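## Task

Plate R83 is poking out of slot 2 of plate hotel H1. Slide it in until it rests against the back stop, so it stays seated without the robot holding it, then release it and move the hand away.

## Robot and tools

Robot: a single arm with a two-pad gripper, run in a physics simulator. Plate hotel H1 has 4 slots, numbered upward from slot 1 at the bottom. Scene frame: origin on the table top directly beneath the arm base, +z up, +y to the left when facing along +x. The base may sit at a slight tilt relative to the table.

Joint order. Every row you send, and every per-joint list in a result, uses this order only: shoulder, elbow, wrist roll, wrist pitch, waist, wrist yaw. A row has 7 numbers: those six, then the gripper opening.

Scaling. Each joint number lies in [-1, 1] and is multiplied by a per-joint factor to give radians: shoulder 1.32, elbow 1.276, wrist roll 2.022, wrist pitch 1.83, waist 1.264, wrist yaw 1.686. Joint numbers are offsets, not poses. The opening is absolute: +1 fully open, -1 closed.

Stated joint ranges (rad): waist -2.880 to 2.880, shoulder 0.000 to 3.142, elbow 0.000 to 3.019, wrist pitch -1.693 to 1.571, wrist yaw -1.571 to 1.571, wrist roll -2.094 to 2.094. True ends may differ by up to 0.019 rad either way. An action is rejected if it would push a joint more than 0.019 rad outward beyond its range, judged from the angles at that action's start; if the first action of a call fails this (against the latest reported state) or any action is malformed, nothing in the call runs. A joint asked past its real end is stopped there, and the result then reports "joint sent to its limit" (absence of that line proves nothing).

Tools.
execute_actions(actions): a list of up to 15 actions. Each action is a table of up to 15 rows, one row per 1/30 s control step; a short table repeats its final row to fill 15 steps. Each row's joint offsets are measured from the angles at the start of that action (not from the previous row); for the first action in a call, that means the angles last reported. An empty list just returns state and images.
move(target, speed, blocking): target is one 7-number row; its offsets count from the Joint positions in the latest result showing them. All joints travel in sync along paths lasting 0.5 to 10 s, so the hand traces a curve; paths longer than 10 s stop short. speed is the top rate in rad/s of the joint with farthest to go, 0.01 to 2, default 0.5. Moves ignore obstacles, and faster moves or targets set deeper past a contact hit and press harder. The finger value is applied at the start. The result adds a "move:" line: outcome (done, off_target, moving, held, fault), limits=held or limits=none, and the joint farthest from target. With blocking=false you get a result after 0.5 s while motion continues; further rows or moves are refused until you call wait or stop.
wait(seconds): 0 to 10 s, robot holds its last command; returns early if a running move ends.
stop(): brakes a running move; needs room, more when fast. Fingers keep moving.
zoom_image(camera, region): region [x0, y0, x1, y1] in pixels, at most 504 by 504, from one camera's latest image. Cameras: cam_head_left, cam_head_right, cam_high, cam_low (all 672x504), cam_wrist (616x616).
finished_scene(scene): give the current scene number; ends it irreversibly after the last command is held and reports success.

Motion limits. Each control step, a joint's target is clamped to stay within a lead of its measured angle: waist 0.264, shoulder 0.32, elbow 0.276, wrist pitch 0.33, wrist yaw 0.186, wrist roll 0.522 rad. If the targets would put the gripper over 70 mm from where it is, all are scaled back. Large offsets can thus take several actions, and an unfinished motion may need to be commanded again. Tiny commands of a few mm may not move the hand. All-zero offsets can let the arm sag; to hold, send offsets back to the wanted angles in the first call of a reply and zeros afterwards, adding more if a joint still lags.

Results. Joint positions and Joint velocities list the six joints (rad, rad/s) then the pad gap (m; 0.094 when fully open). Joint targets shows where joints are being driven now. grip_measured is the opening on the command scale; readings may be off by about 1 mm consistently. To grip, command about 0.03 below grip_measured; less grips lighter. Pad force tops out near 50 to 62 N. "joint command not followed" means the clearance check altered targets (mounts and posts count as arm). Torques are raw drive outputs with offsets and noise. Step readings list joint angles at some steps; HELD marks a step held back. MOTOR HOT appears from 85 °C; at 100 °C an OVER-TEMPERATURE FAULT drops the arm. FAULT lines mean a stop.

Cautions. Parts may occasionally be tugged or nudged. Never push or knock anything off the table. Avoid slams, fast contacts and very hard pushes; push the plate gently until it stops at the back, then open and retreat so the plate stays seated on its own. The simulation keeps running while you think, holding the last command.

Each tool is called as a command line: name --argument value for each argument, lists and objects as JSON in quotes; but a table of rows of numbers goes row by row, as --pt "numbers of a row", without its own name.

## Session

execute_actions --actions '[]'

Scene clock: 0.00 s.
grip_measured=+1.000
Joint names: [shoulder, elbow, wrist roll, wrist pitch, waist, wrist yaw]
Joint positions: [ 1.899  1.464  1.997 -1.026 -1.578 -0.435  0.094]
Joint velocities: [-0.015  0.002 -0.139 -0.002 -0.005 -0.007  0.   ]
Joint torques (N m, as the arm reports them, + toward a larger angle): no reading
Motor temperatures (°C, as the motors report them): [25 38 23 22 23 21]
Joint targets: [1.902 1.485 1.997 -1.025 -1.578 -0.435]

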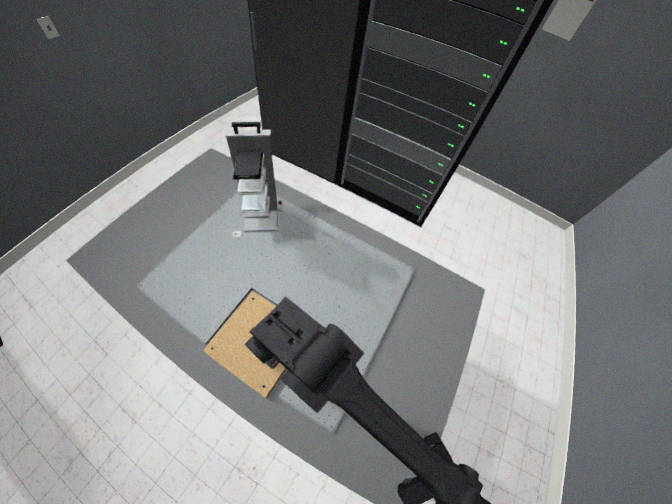

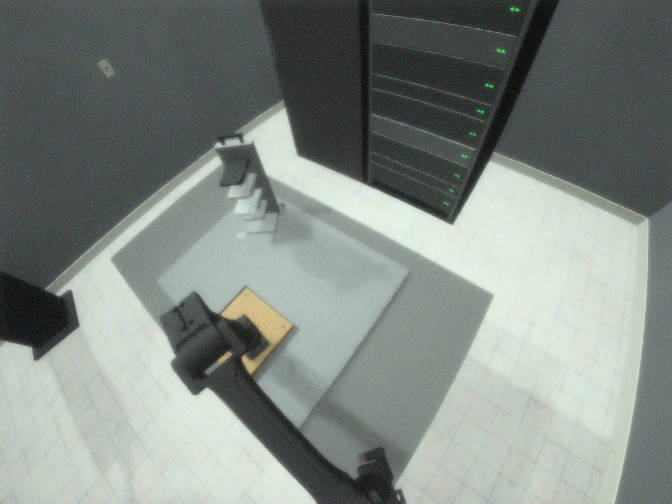

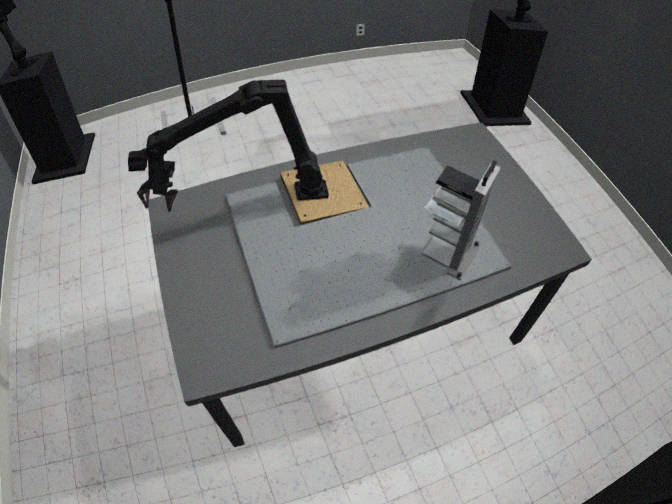

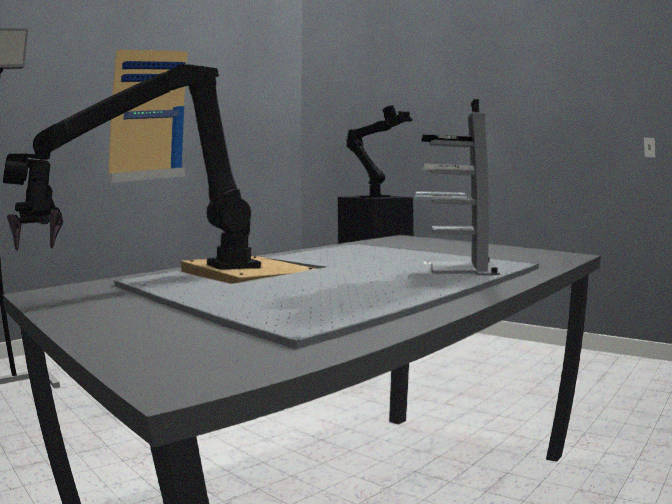

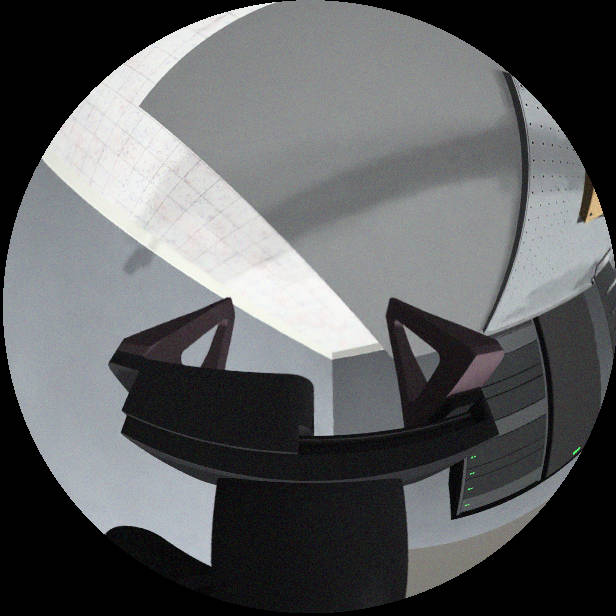

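zoom_image --camera "cam_low" --region '[390, 90, 530, 290]'

zoom_image --camera "cam_high" --region '[400, 150, 520, 290]'

zoom_image --camera "cam_head_left" --region '[200, 110, 310, 250]'

zoom_image --camera "cam_head_right" --region '[190, 120, 310, 260]'

Region (390, 90, 530, 290) of cam_low's 672x504 image, scaled by 2.520, with more detail than that image has; it fills the left 353 columns of this view, and the rest is white.

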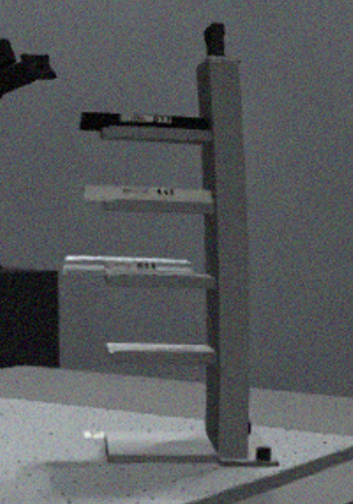

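Region (400, 150, 520, 290) of cam_high's 672x504 image, scaled by 3.600, with more detail than that image has; it fills the left 432 columns of this view, and the rest is white.

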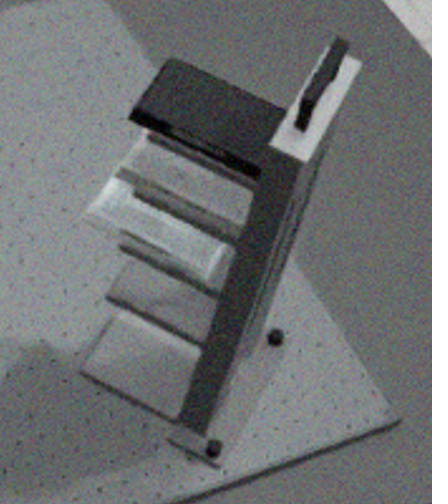

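Region (200, 110, 310, 250) of cam_head_left's 672x504 image, scaled by 3.600, with more detail than that image has; it fills the left 396 columns of this view, and the rest is white.

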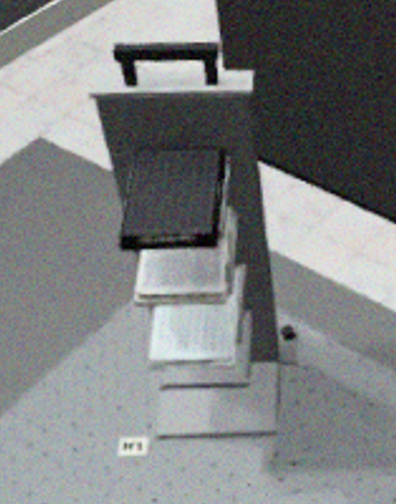

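Region (190, 120, 310, 260) of cam_head_right's 672x504 image, scaled by 3.600, with more detail than that image has; it fills the left 432 columns of this view, and the rest is white.

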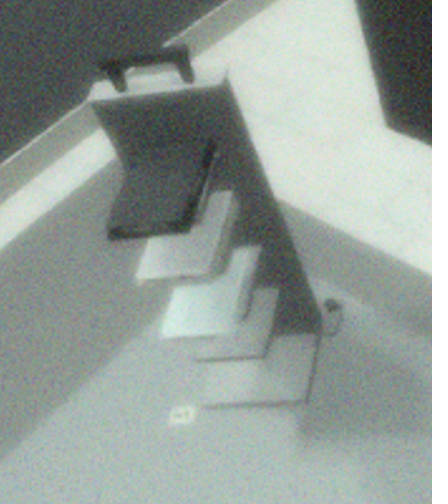

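zoom_image --camera "cam_high" --region '[412, 190, 492, 285]'

zoom_image --camera "cam_low" --region '[405, 125, 505, 245]'

zoom_image --camera "cam_low" --region '[410, 220, 510, 290]'

Region (412, 190, 492, 285) of cam_high's 672x504 image, scaled by 5.305, with more detail than that image has; it fills the left 424 columns of this view, and the rest is white.

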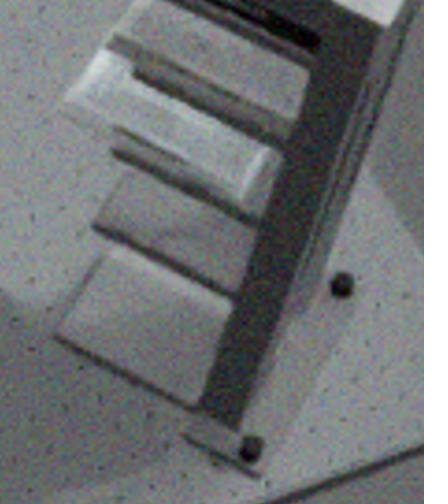

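Region (405, 125, 505, 245) of cam_low's 672x504 image, scaled by 4.200, with more detail than that image has.

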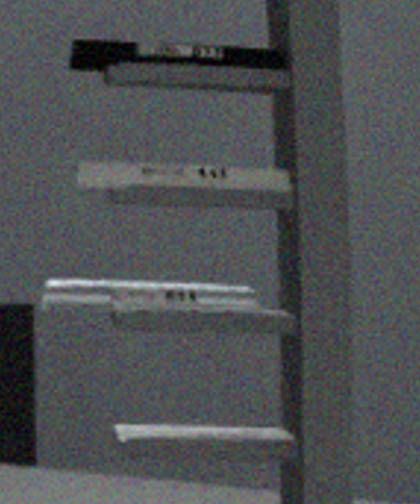

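Region (410, 220, 510, 290) of cam_low's 672x504 image, scaled by 5.040, with more detail than that image has; it fills the top 353 rows of this view, and the rest is white.

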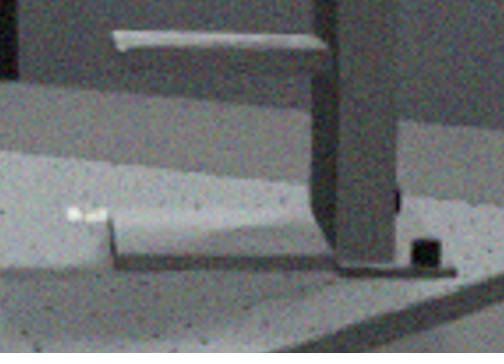

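execute_actions --actions '[[[0.0022,0.0164,-0.0001,0.0001,0.0002,0.0,0.05],[0.0014,0.0154,-0.0007,0.0008,0.0014,0.0003,0.05],[-0.0009,0.0130,-0.0022,0.0027,0.0047,0.0009,0.05],[-0.0050,0.0083,-0.0052,0.0064,0.0110,0.0020,0.05],[-0.0117,0.0009,-0.0100,0.0122,0.0210,0.0038,0.05],[-0.0213,-0.0097,-0.0169,0.0205,0.0355,0.0065,0.05],[-0.0339,-0.0238,-0.0260,0.0314,0.0547,0.0100,0.05],[-0.0498,-0.0415,-0.0376,0.0452,0.0791,0.0144,0.05],[-0.0687,-0.0625,-0.0515,0.0616,0.1084,0.0197,0.05],[-0.0905,-0.0868,-0.0678,0.0805,0.1426,0.0260,0.05],[-0.1148,-0.1139,-0.0861,0.1016,0.1812,0.0330,0.05],[-0.1411,-0.1431,-0.1063,0.1244,0.2236,0.0407,0.05],[-0.1687,-0.1739,-0.1278,0.1484,0.2689,0.0490,0.05],[-0.1971,-0.2055,-0.1503,0.1730,0.3163,0.0576,0.05],[-0.2256,-0.2372,-0.1734,0.1977,0.3648,0.0664,0.05]],[[-0.0853,-0.0936,-0.0622,0.0881,0.1427,0.0178,0.05],[-0.1138,-0.1253,-0.0853,0.1128,0.1914,0.0266,0.05],[-0.1422,-0.1570,-0.1084,0.1376,0.2400,0.0355,0.05],[-0.1707,-0.1887,-0.1315,0.1623,0.2887,0.0443,0.05],[-0.1992,-0.2205,-0.1547,0.1870,0.3373,0.0532,0.05],[-0.2277,-0.2522,-0.1778,0.2117,0.3859,0.0620,0.05],[-0.2562,-0.2839,-0.2009,0.2364,0.4346,0.0709,0.05],[-0.2846,-0.3156,-0.2240,0.2612,0.4832,0.0797,0.05],[-0.3131,-0.3473,-0.2471,0.2859,0.5319,0.0886,0.05],[-0.3416,-0.3790,-0.2702,0.3106,0.5805,0.0974,0.05],[-0.3701,-0.4107,-0.2933,0.3353,0.6291,0.1063,0.05],[-0.3986,-0.4424,-0.3164,0.3600,0.6778,0.1151,0.05],[-0.4270,-0.4741,-0.3395,0.3848,0.7264,0.1240,0.05],[-0.4555,-0.5058,-0.3626,0.4095,0.7751,0.1328,0.05],[-0.4840,-0.5376,-0.3858,0.4342,0.8237,0.1417,0.05]],[[-0.0852,-0.0935,-0.0622,0.0880,0.1427,0.0178,0.05],[-0.1128,-0.1243,-0.0853,0.1120,0.1914,0.0266,0.05],[-0.1391,-0.1535,-0.1084,0.1348,0.2400,0.0355,0.05],[-0.1634,-0.1806,-0.1315,0.1559,0.2887,0.0443,0.05],[-0.1852,-0.2048,-0.1547,0.1748,0.3373,0.0532,0.05],[-0.2041,-0.2259,-0.1778,0.1912,0.3859,0.0620,0.05],[-0.2200,-0.2436,-0.2009,0.2050,0.4346,0.0709,0.05],[-0.2326,-0.2576,-0.2240,0.2160,0.4832,0.0797,0.05],[-0.2421,-0.2683,-0.2471,0.2242,0.5319,0.0886,0.05],[-0.2488,-0.2757,-0.2702,0.2300,0.5805,0.0974,0.05],[-0.2530,-0.2804,-0.2933,0.2337,0.6291,0.1063,0.05],[-0.2552,-0.2828,-0.3164,0.2356,0.6778,0.1151,0.05],[-0.2561,-0.2838,-0.3395,0.2363,0.7262,0.1240,0.05],[-0.2562,-0.2839,-0.3620,0.2364,0.7736,0.1326,0.05],[-0.2562,-0.2839,-0.3836,0.2364,0.8189,0.1409,0.05]],[[-0.0061,-0.0094,-0.0577,0.0175,0.1334,0.0166,0.05],[-0.0061,-0.0094,-0.0761,0.0175,0.1720,0.0236,0.05],[-0.0061,-0.0094,-0.0923,0.0175,0.2061,0.0299,0.05],[-0.0061,-0.0094,-0.1063,0.0175,0.2355,0.0352,0.05],[-0.0061,-0.0094,-0.1178,0.0175,0.2598,0.0396,0.05],[-0.0061,-0.0094,-0.1270,0.0175,0.2791,0.0431,0.05],[-0.0061,-0.0094,-0.1339,0.0175,0.2935,0.0458,0.05],[-0.0061,-0.0094,-0.1386,0.0175,0.3036,0.0476,0.05],[-0.0061,-0.0094,-0.1416,0.0175,0.3099,0.0487,0.05],[-0.0061,-0.0094,-0.1432,0.0175,0.3132,0.0493,0.05],[-0.0061,-0.0094,-0.1438,0.0175,0.3144,0.0496,0.05],[-0.0061,-0.0094,-0.1439,0.0175,0.3146,0.0496,0.05]]]'

Scene clock: 122.00 s.
grip_measured=+0.052
Joint names: [shoulder, elbow, wrist roll, wrist pitch, waist, wrist yaw]
Joint positions: [0.98  0.473 0.608 0.115 0.697 0.141 0.049]
Joint velocities: [-0.005 -0.007 -0.081  0.012 -0.015 -0.007 -0.   ]
Joint torques (N m, as the arm reports them, + toward a larger angle): [-6.33  9.49  0.01  3.04  2.01  0.37]
Motor temperatures (°C, as the motors report them): [29 43 23 22 23 21]
Joint targets: [0.972 0.461 0.580 0.142 0.698 0.143]
Step readings (joint positions; steps 1 to 15: 1st action; 16 to 30: 2nd action; 31 to 45: 3rd action; 46 to 60: 4th action):
0: [1.899 1.464 1.997 -1.026 -1.578 -0.435]
1: [1.899 1.464 1.997 -1.026 -1.578 -0.435]
2: [1.899 1.464 1.997 -1.026 -1.578 -0.435]
4: [1.899 1.464 1.997 -1.026 -1.578 -0.435]
8: [1.890 1.452 1.975 -0.996 -1.558 -0.417]
15: [1.766 1.309 1.864 -0.844 -1.357 -0.357]
16: [1.743 1.284 1.847 -0.814 -1.316 -0.347]
17: [1.719 1.259 1.831 -0.781 -1.273 -0.336]
19: [1.672 1.207 1.791 -0.718 -1.184 -0.314]
23: [1.566 1.090 1.692 -0.583 -0.993 -0.265]
30: [1.320 0.821 1.446 -0.291 -0.632 -0.162]
31: [1.280 0.782 1.421 -0.250 -0.577 -0.149]
32: [1.244 0.748 1.399 -0.213 -0.519 -0.136]
34: [1.178 0.684 1.343 -0.131 -0.400 -0.108]
38: [1.057 0.557 1.190 0.018 -0.143 -0.045]
45: [0.980 0.473 0.872 0.109 0.300 0.060]
46: [0.980 0.473 0.844 0.111 0.358 0.073]
47: [0.980 0.473 0.822 0.113 0.417 0.086]
49: [0.980 0.473 0.773 0.115 0.525 0.106]
53: [0.980 0.473 0.680 0.115 0.663 0.131]
60: Joint positions above

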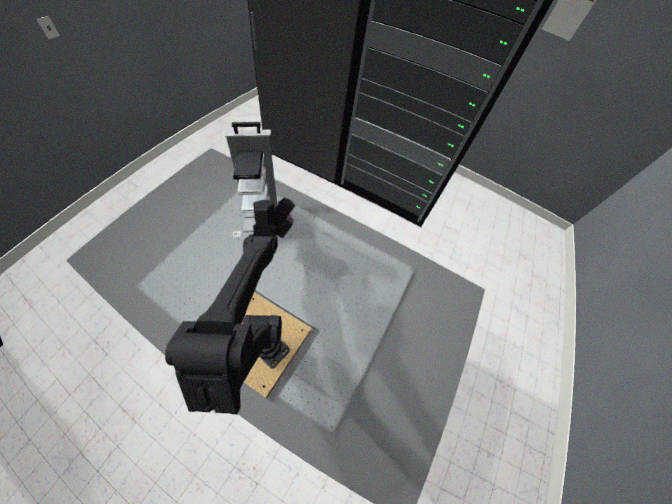

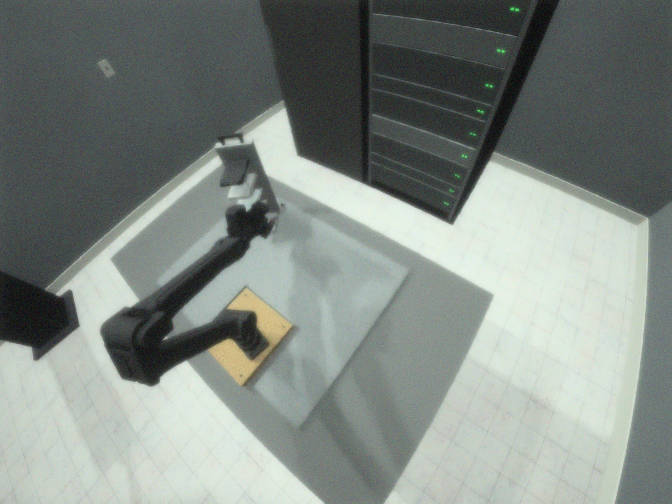

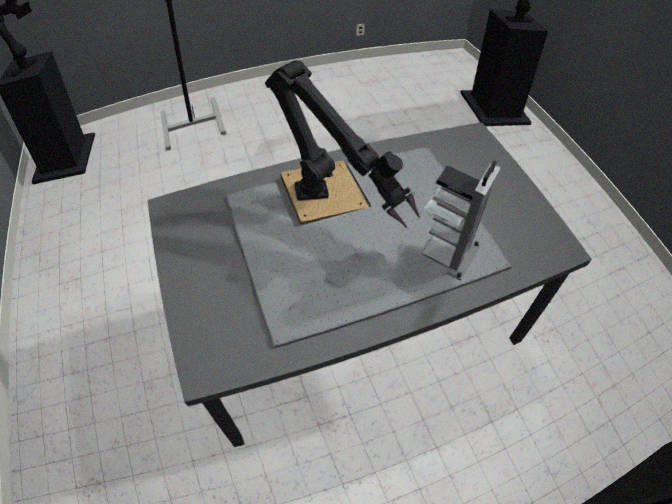

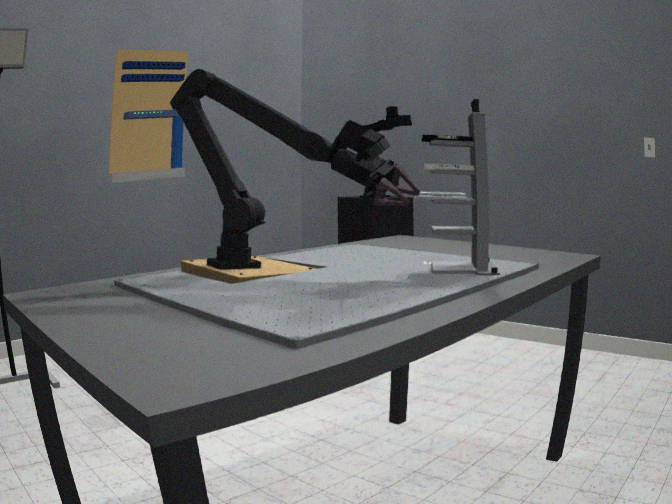

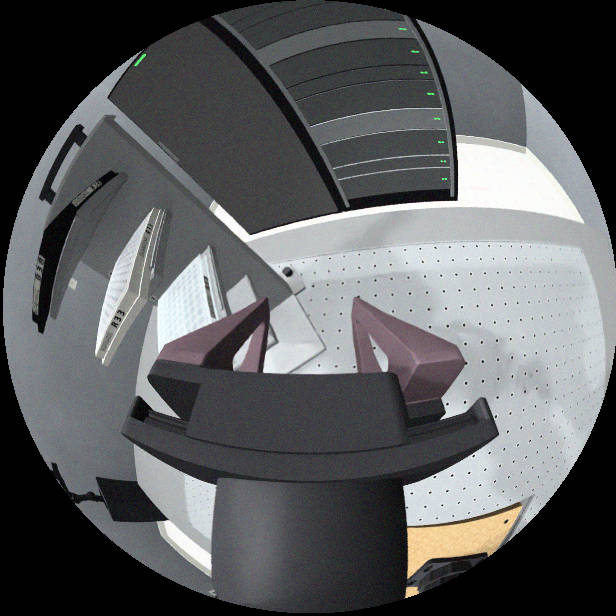

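zoom_image --camera "cam_high" --region '[370, 160, 480, 270]'

zoom_image --camera "cam_low" --region '[355, 125, 485, 245]'

Region (370, 160, 480, 270) of cam_high's 672x504 image, scaled by 4.582, with more detail than that image has.

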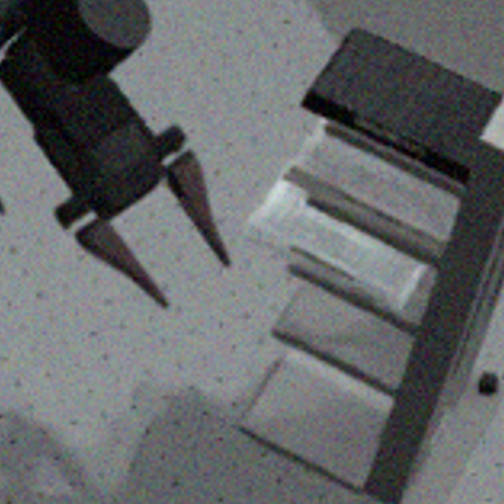

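Region (355, 125, 485, 245) of cam_low's 672x504 image, scaled by 3.877, with more detail than that image has; it fills the top 465 rows of this view, and the rest is white.

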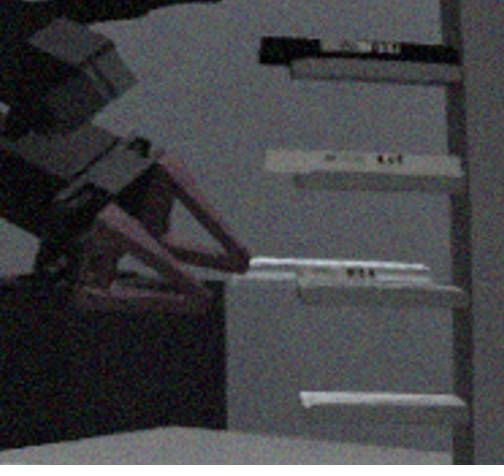

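execute_actions --actions '[[[-0.0061,-0.0098,-0.0142,0.0148,0.0026,0.0013,0.05],[-0.0064,-0.0121,-0.0162,0.0148,0.0045,0.0016,0.05],[-0.0071,-0.0173,-0.0211,0.0148,0.0063,0.0023,0.05],[-0.0081,-0.0257,-0.0296,0.0148,0.0065,0.0035,0.05],[-0.0095,-0.0368,-0.0421,0.0148,0.0079,0.0050,0.05],[-0.0111,-0.0497,-0.0583,0.0148,0.0113,0.0068,0.05],[-0.0128,-0.0632,-0.0779,0.0148,0.0173,0.0087,0.05],[-0.0144,-0.0761,-0.1004,0.0148,0.0260,0.0104,0.05],[-0.0158,-0.0871,-0.1247,0.0148,0.0374,0.0120,0.05],[-0.0169,-0.0955,-0.1501,0.0150,0.0515,0.0131,0.05],[-0.0175,-0.1008,-0.1755,0.0166,0.0677,0.0139,0.05],[-0.0178,-0.1031,-0.1998,0.0204,0.0854,0.0142,0.05],[-0.0179,-0.1034,-0.2223,0.0269,0.1043,0.0142,0.05],[-0.0179,-0.1034,-0.2419,0.0362,0.1235,0.0142,0.05],[-0.0179,-0.1034,-0.2581,0.0481,0.1423,0.0142,0.05]],[[-0.0038,-0.0071,-0.0994,0.0502,0.0538,0.0012,0.05],[-0.0038,-0.0071,-0.1080,0.0658,0.0700,0.0012,0.05],[-0.0038,-0.0071,-0.1129,0.0822,0.0840,0.0012,0.05],[-0.0034,-0.0037,-0.1149,0.0987,0.0953,0.0012,0.05],[-0.0030,-0.0002,-0.1152,0.1143,0.1035,0.0012,0.05],[-0.0026,0.0032,-0.1152,0.1284,0.1088,0.0012,0.05],[-0.0022,0.0067,-0.1152,0.1403,0.1117,0.0012,0.05],[-0.0018,0.0101,-0.1152,0.1496,0.1127,0.0012,0.05],[-0.0014,0.0136,-0.1152,0.1561,0.1128,0.0012,0.05],[-0.0010,0.0170,-0.1152,0.1599,0.1128,0.0012,0.05],[-0.0006,0.0205,-0.1152,0.1615,0.1128,0.0012,0.05],[-0.0003,0.0239,-0.1152,0.1617,0.1128,0.0012,0.05],[0.0,0.0274,-0.1152,0.1617,0.1128,0.0012,0.05]]]'

Scene clock: 243.00 s.
grip_measured=+0.052
Joint names: [shoulder, elbow, wrist roll, wrist pitch, waist, wrist yaw]
Joint positions: [0.968 0.342 0.044 0.404 0.961 0.163 0.049]
Joint velocities: [-0.005  0.012 -0.095  0.027  0.005 -0.037  0.001]
Joint torques (N m, as the arm reports them, + toward a larger angle): [-4.9  13.76  0.03  3.09  2.08  0.31]
Motor temperatures (°C, as the motors report them): [27 40 23 22 23 21]
Joint targets: [0.968 0.378 0.028 0.433 0.965 0.165]
Step readings (joint positions; steps 1 to 15: 1st action; 16 to 30: 2nd action):
0: [0.980 0.473 0.588 0.115 0.697 0.141]
1: [0.980 0.473 0.588 0.115 0.697 0.141]
2: [0.980 0.473 0.587 0.115 0.697 0.141]
4: [0.980 0.469 0.580 0.116 0.697 0.143]
8: [0.972 0.425 0.517 0.121 0.702 0.154]
15: [0.968 0.343 0.261 0.137 0.822 0.163]
16: [0.968 0.342 0.224 0.154 0.847 0.163]
17: [0.968 0.342 0.190 0.177 0.870 0.163]
19: [0.968 0.342 0.135 0.231 0.910 0.163]
23: [0.968 0.342 0.076 0.340 0.956 0.163]
30: Joint positions above

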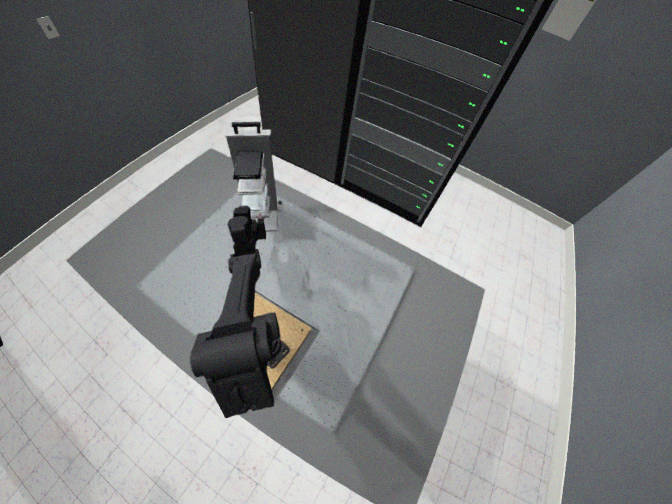

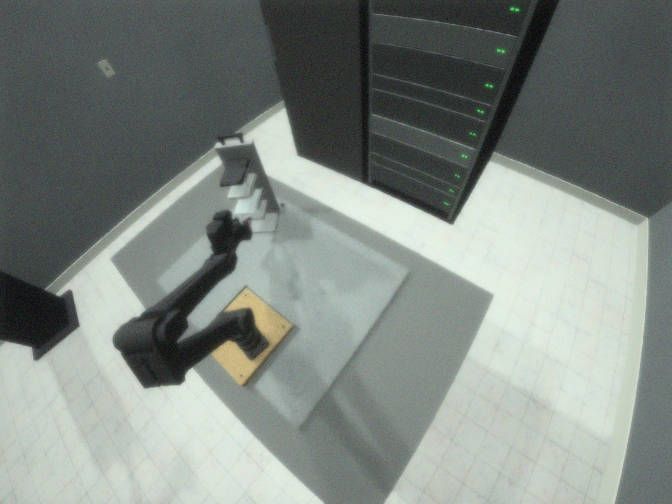

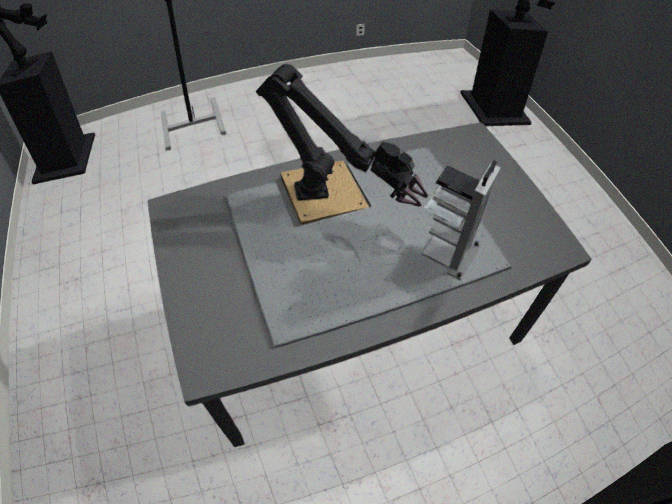

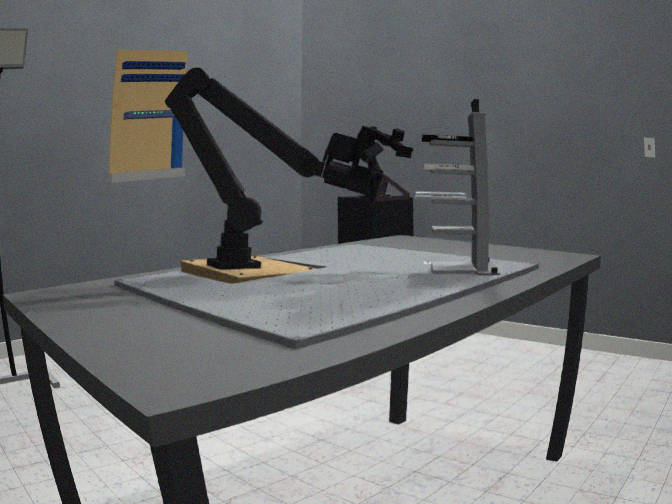

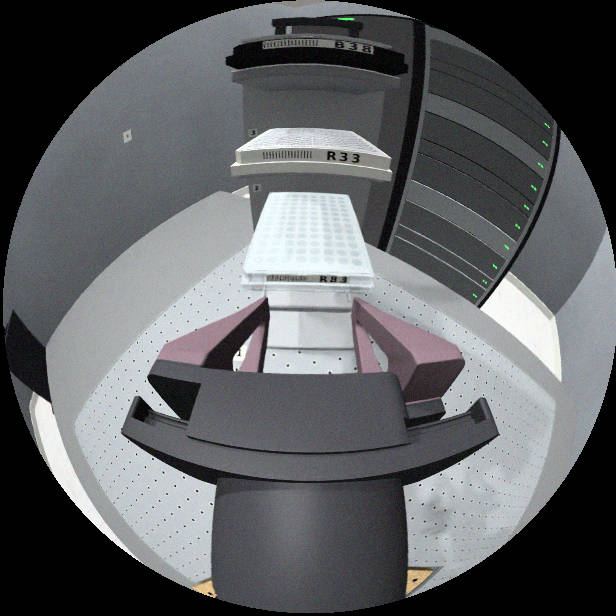

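Well aligned. Checking settled state and height.

execute_actions --actions '[]'

zoom_image --camera "cam_low" --region '[370, 150, 480, 225]'

zoom_image --camera "cam_wrist" --region '[220, 170, 400, 330]'

zoom_image --camera "cam_high" --region '[385, 160, 475, 240]'

Scene clock: 247.23 s.
grip_measured=+0.052
Joint names: [shoulder, elbow, wrist roll, wrist pitch, waist, wrist yaw]
Joint positions: [0.968 0.342 0.036 0.405 0.961 0.163 0.049]
Joint velocities: [-0.005  0.002 -0.037 -0.037 -0.015  0.022  0.001]
Joint torques (N m, as the arm reports them, + toward a larger angle): [-4.96 13.76  0.04  3.16  2.36  0.32]
Motor temperatures (°C, as the motors report them): [27 41 23 22 23 21]
Joint targets: [0.968 0.378 0.028 0.433 0.965 0.165]

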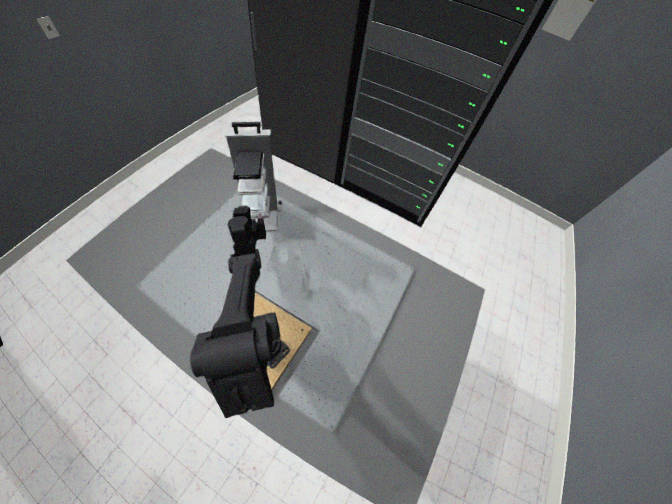

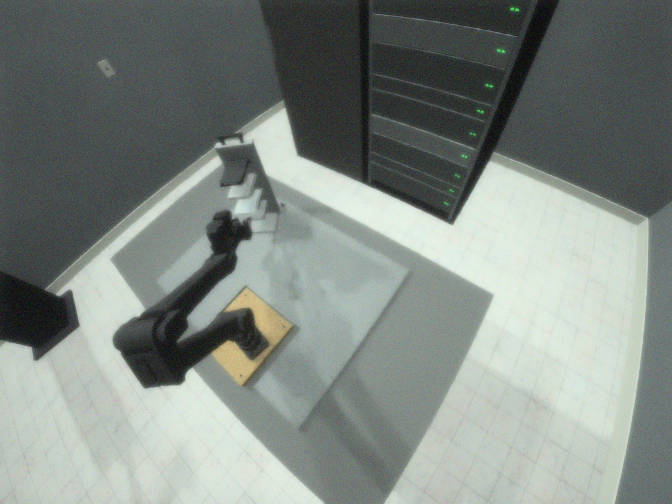

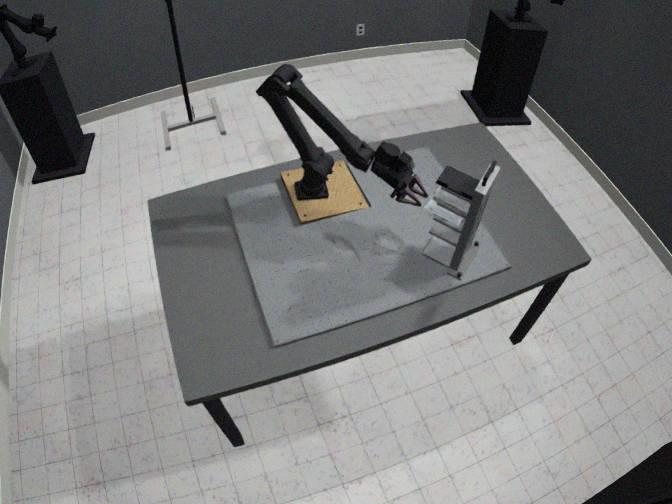

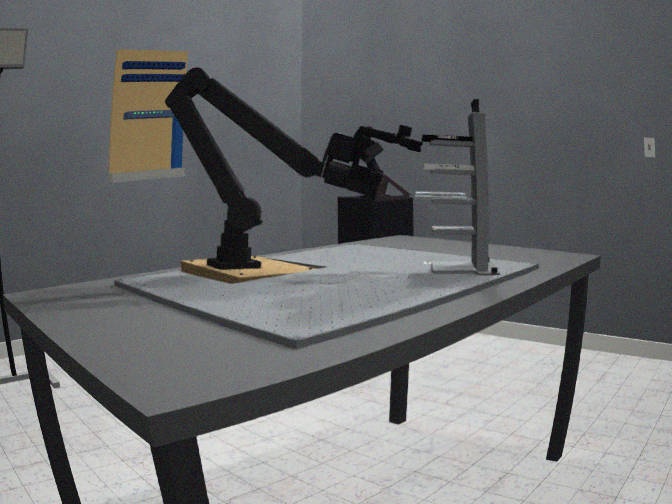

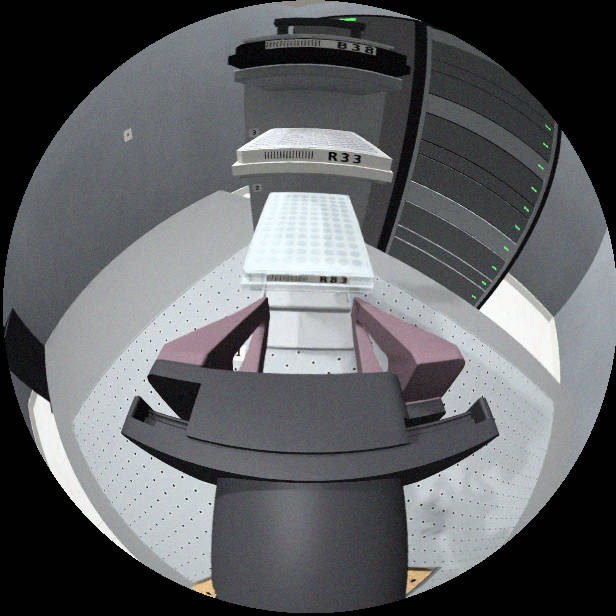

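Region (370, 150, 480, 225) of cam_low's 672x504 image, scaled by 4.582, with more detail than that image has; it fills the top 344 rows of this view, and the rest is white.

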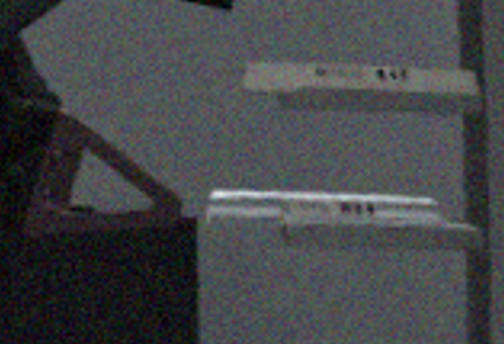

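Region (220, 170, 400, 330) of cam_wrist's 616x616 image, scaled by 2.800, with more detail than that image has.

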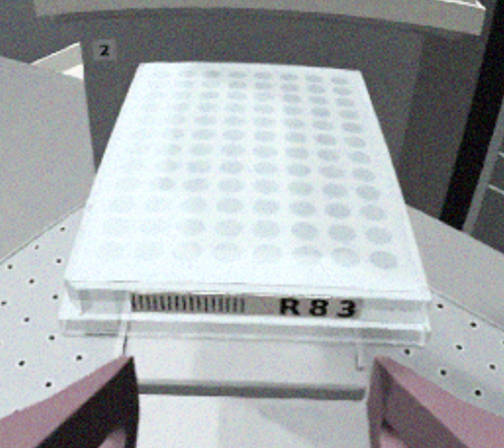

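Region (385, 160, 475, 240) of cam_high's 672x504 image, scaled by 5.600, with more detail than that image has.

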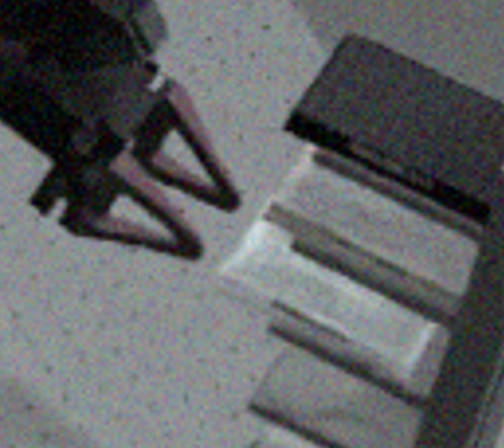

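execute_actions --actions '[[[0.0030,0.0333,-0.0040,0.0156,0.0016,0.0006,0.05],[0.0072,0.0383,-0.0040,0.0166,-0.0004,0.0,0.05],[0.0124,0.0427,-0.0040,0.0185,-0.0024,-0.0006,0.05],[0.0177,0.0457,-0.0040,0.0211,-0.0044,-0.0012,0.05],[0.0241,0.0491,-0.0040,0.0243,-0.0063,-0.0015,0.05],[0.0308,0.0529,-0.0040,0.0277,-0.0079,-0.0018,0.05],[0.0375,0.0566,-0.0040,0.0310,-0.0093,-0.0028,0.05],[0.0442,0.0603,-0.0040,0.0342,-0.0104,-0.0037,0.05],[0.0514,0.0638,-0.0040,0.0371,-0.0116,-0.0045,0.05],[0.0585,0.0672,-0.0040,0.0400,-0.0127,-0.0053,0.05],[0.0653,0.0705,-0.0040,0.0428,-0.0138,-0.0062,0.05],[0.0717,0.0737,-0.0040,0.0454,-0.0149,-0.0069,0.05],[0.0778,0.0767,-0.0040,0.0479,-0.0159,-0.0077,0.05],[0.0835,0.0795,-0.0040,0.0502,-0.0168,-0.0084,0.05],[0.0889,0.0821,-0.0040,0.0524,-0.0176,-0.0090,0.05]],[[0.0261,0.0492,-0.0040,0.0216,-0.0104,-0.0036,0.05],[0.0304,0.0516,-0.0040,0.0232,-0.0112,-0.0042,0.05],[0.0344,0.0538,-0.0040,0.0247,-0.0119,-0.0047,0.05],[0.0381,0.0557,-0.0040,0.0261,-0.0125,-0.0052,0.05],[0.0414,0.0575,-0.0040,0.0273,-0.0131,-0.0056,0.05],[0.0448,0.0593,-0.0040,0.0285,-0.0136,-0.0060,0.05],[0.0479,0.0611,-0.0040,0.0297,-0.0136,-0.0060,0.05],[0.0509,0.0627,-0.0040,0.0309,-0.0136,-0.0060,0.05],[0.0539,0.0643,-0.0040,0.0320,-0.0136,-0.0060,0.05],[0.0567,0.0659,-0.0040,0.0330,-0.0136,-0.0060,0.05],[0.0594,0.0673,-0.0040,0.0340,-0.0136,-0.0060,0.05],[0.0620,0.0688,-0.0040,0.0350,-0.0136,-0.0060,0.05],[0.0644,0.0701,-0.0040,0.0359,-0.0136,-0.0060,0.05],[0.0661,0.0709,-0.0040,0.0365,-0.0136,-0.0060,0.05],[0.0667,0.0713,-0.0040,0.0368,-0.0136,-0.0060,0.05]]]'

Scene clock: 368.23 s.
grip_measured=+0.052
Joint names: [shoulder, elbow, wrist roll, wrist pitch, waist, wrist yaw]
Joint positions: [1.112 0.415 0.035 0.498 0.943 0.144 0.049]
Joint velocities: [ 0.005  0.017 -0.007  0.007 -0.005 -0.007  0.   ]
Joint torques (N m, as the arm reports them, + toward a larger angle): [-3.73 16.45  0.03  3.22  1.55  0.12]
Motor temperatures (°C, as the motors report them): [27 45 23 22 23 21]
Joint targets: [1.149 0.481 0.028 0.532 0.933 0.141]
Step readings (joint positions; steps 1 to 15: 1st action; 16 to 30: 2nd action):
0: [0.968 0.342 0.036 0.405 0.961 0.163]
1: [0.968 0.342 0.036 0.405 0.961 0.163]
2: [0.968 0.342 0.036 0.405 0.961 0.163]
4: [0.969 0.342 0.036 0.408 0.961 0.163]
8: [0.994 0.354 0.036 0.428 0.960 0.161]
15: [1.061 0.390 0.036 0.464 0.950 0.152]
16: [1.069 0.394 0.036 0.468 0.949 0.150]
17: [1.076 0.397 0.036 0.472 0.948 0.148]
19: [1.090 0.405 0.036 0.479 0.946 0.146]
23: [1.108 0.415 0.036 0.489 0.943 0.144]
30: Joint positions above

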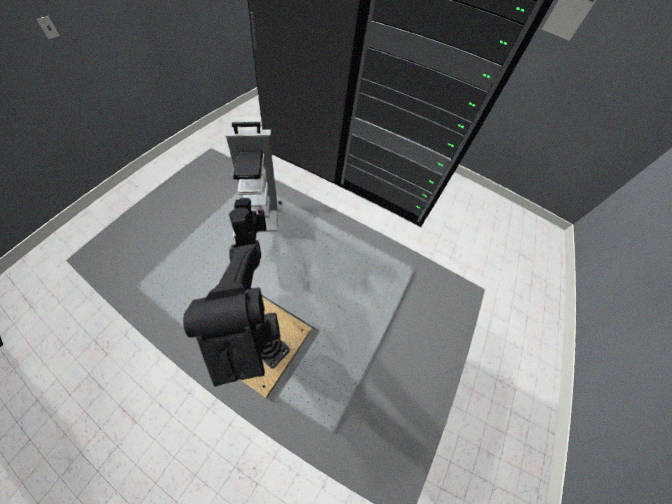

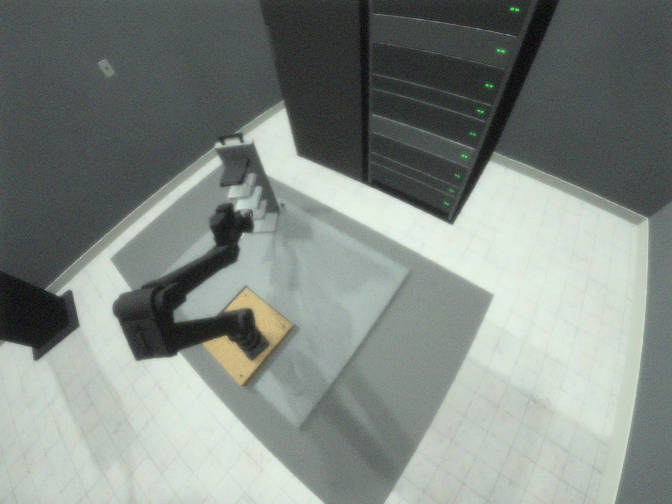

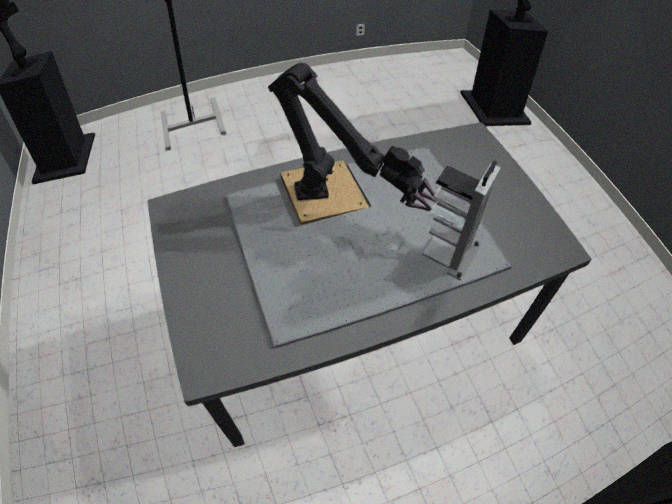

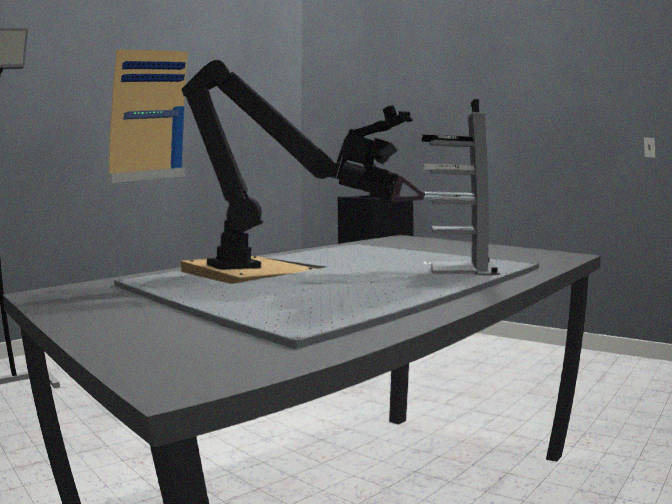

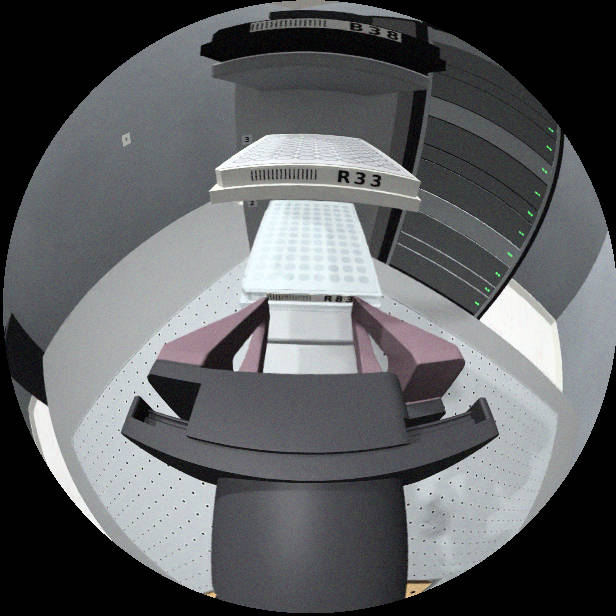

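zoom_image --camera "cam_low" --region '[380, 125, 500, 245]'

zoom_image --camera "cam_high" --region '[400, 160, 490, 250]'

Region (380, 125, 500, 245) of cam_low's 672x504 image, scaled by 4.200, with more detail than that image has.

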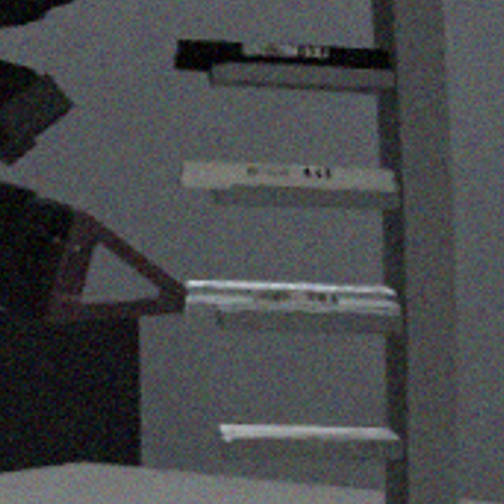

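Region (400, 160, 490, 250) of cam_high's 672x504 image, scaled by 5.600, with more detail than that image has.

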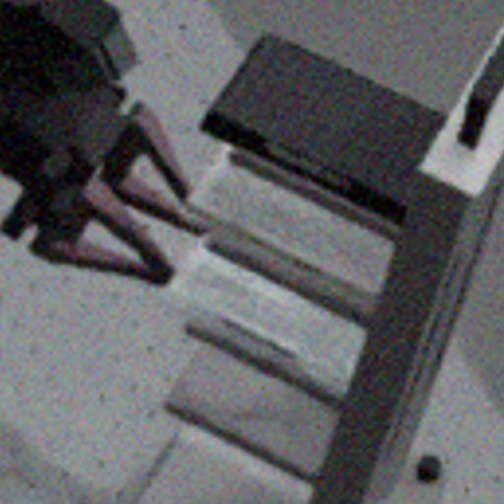

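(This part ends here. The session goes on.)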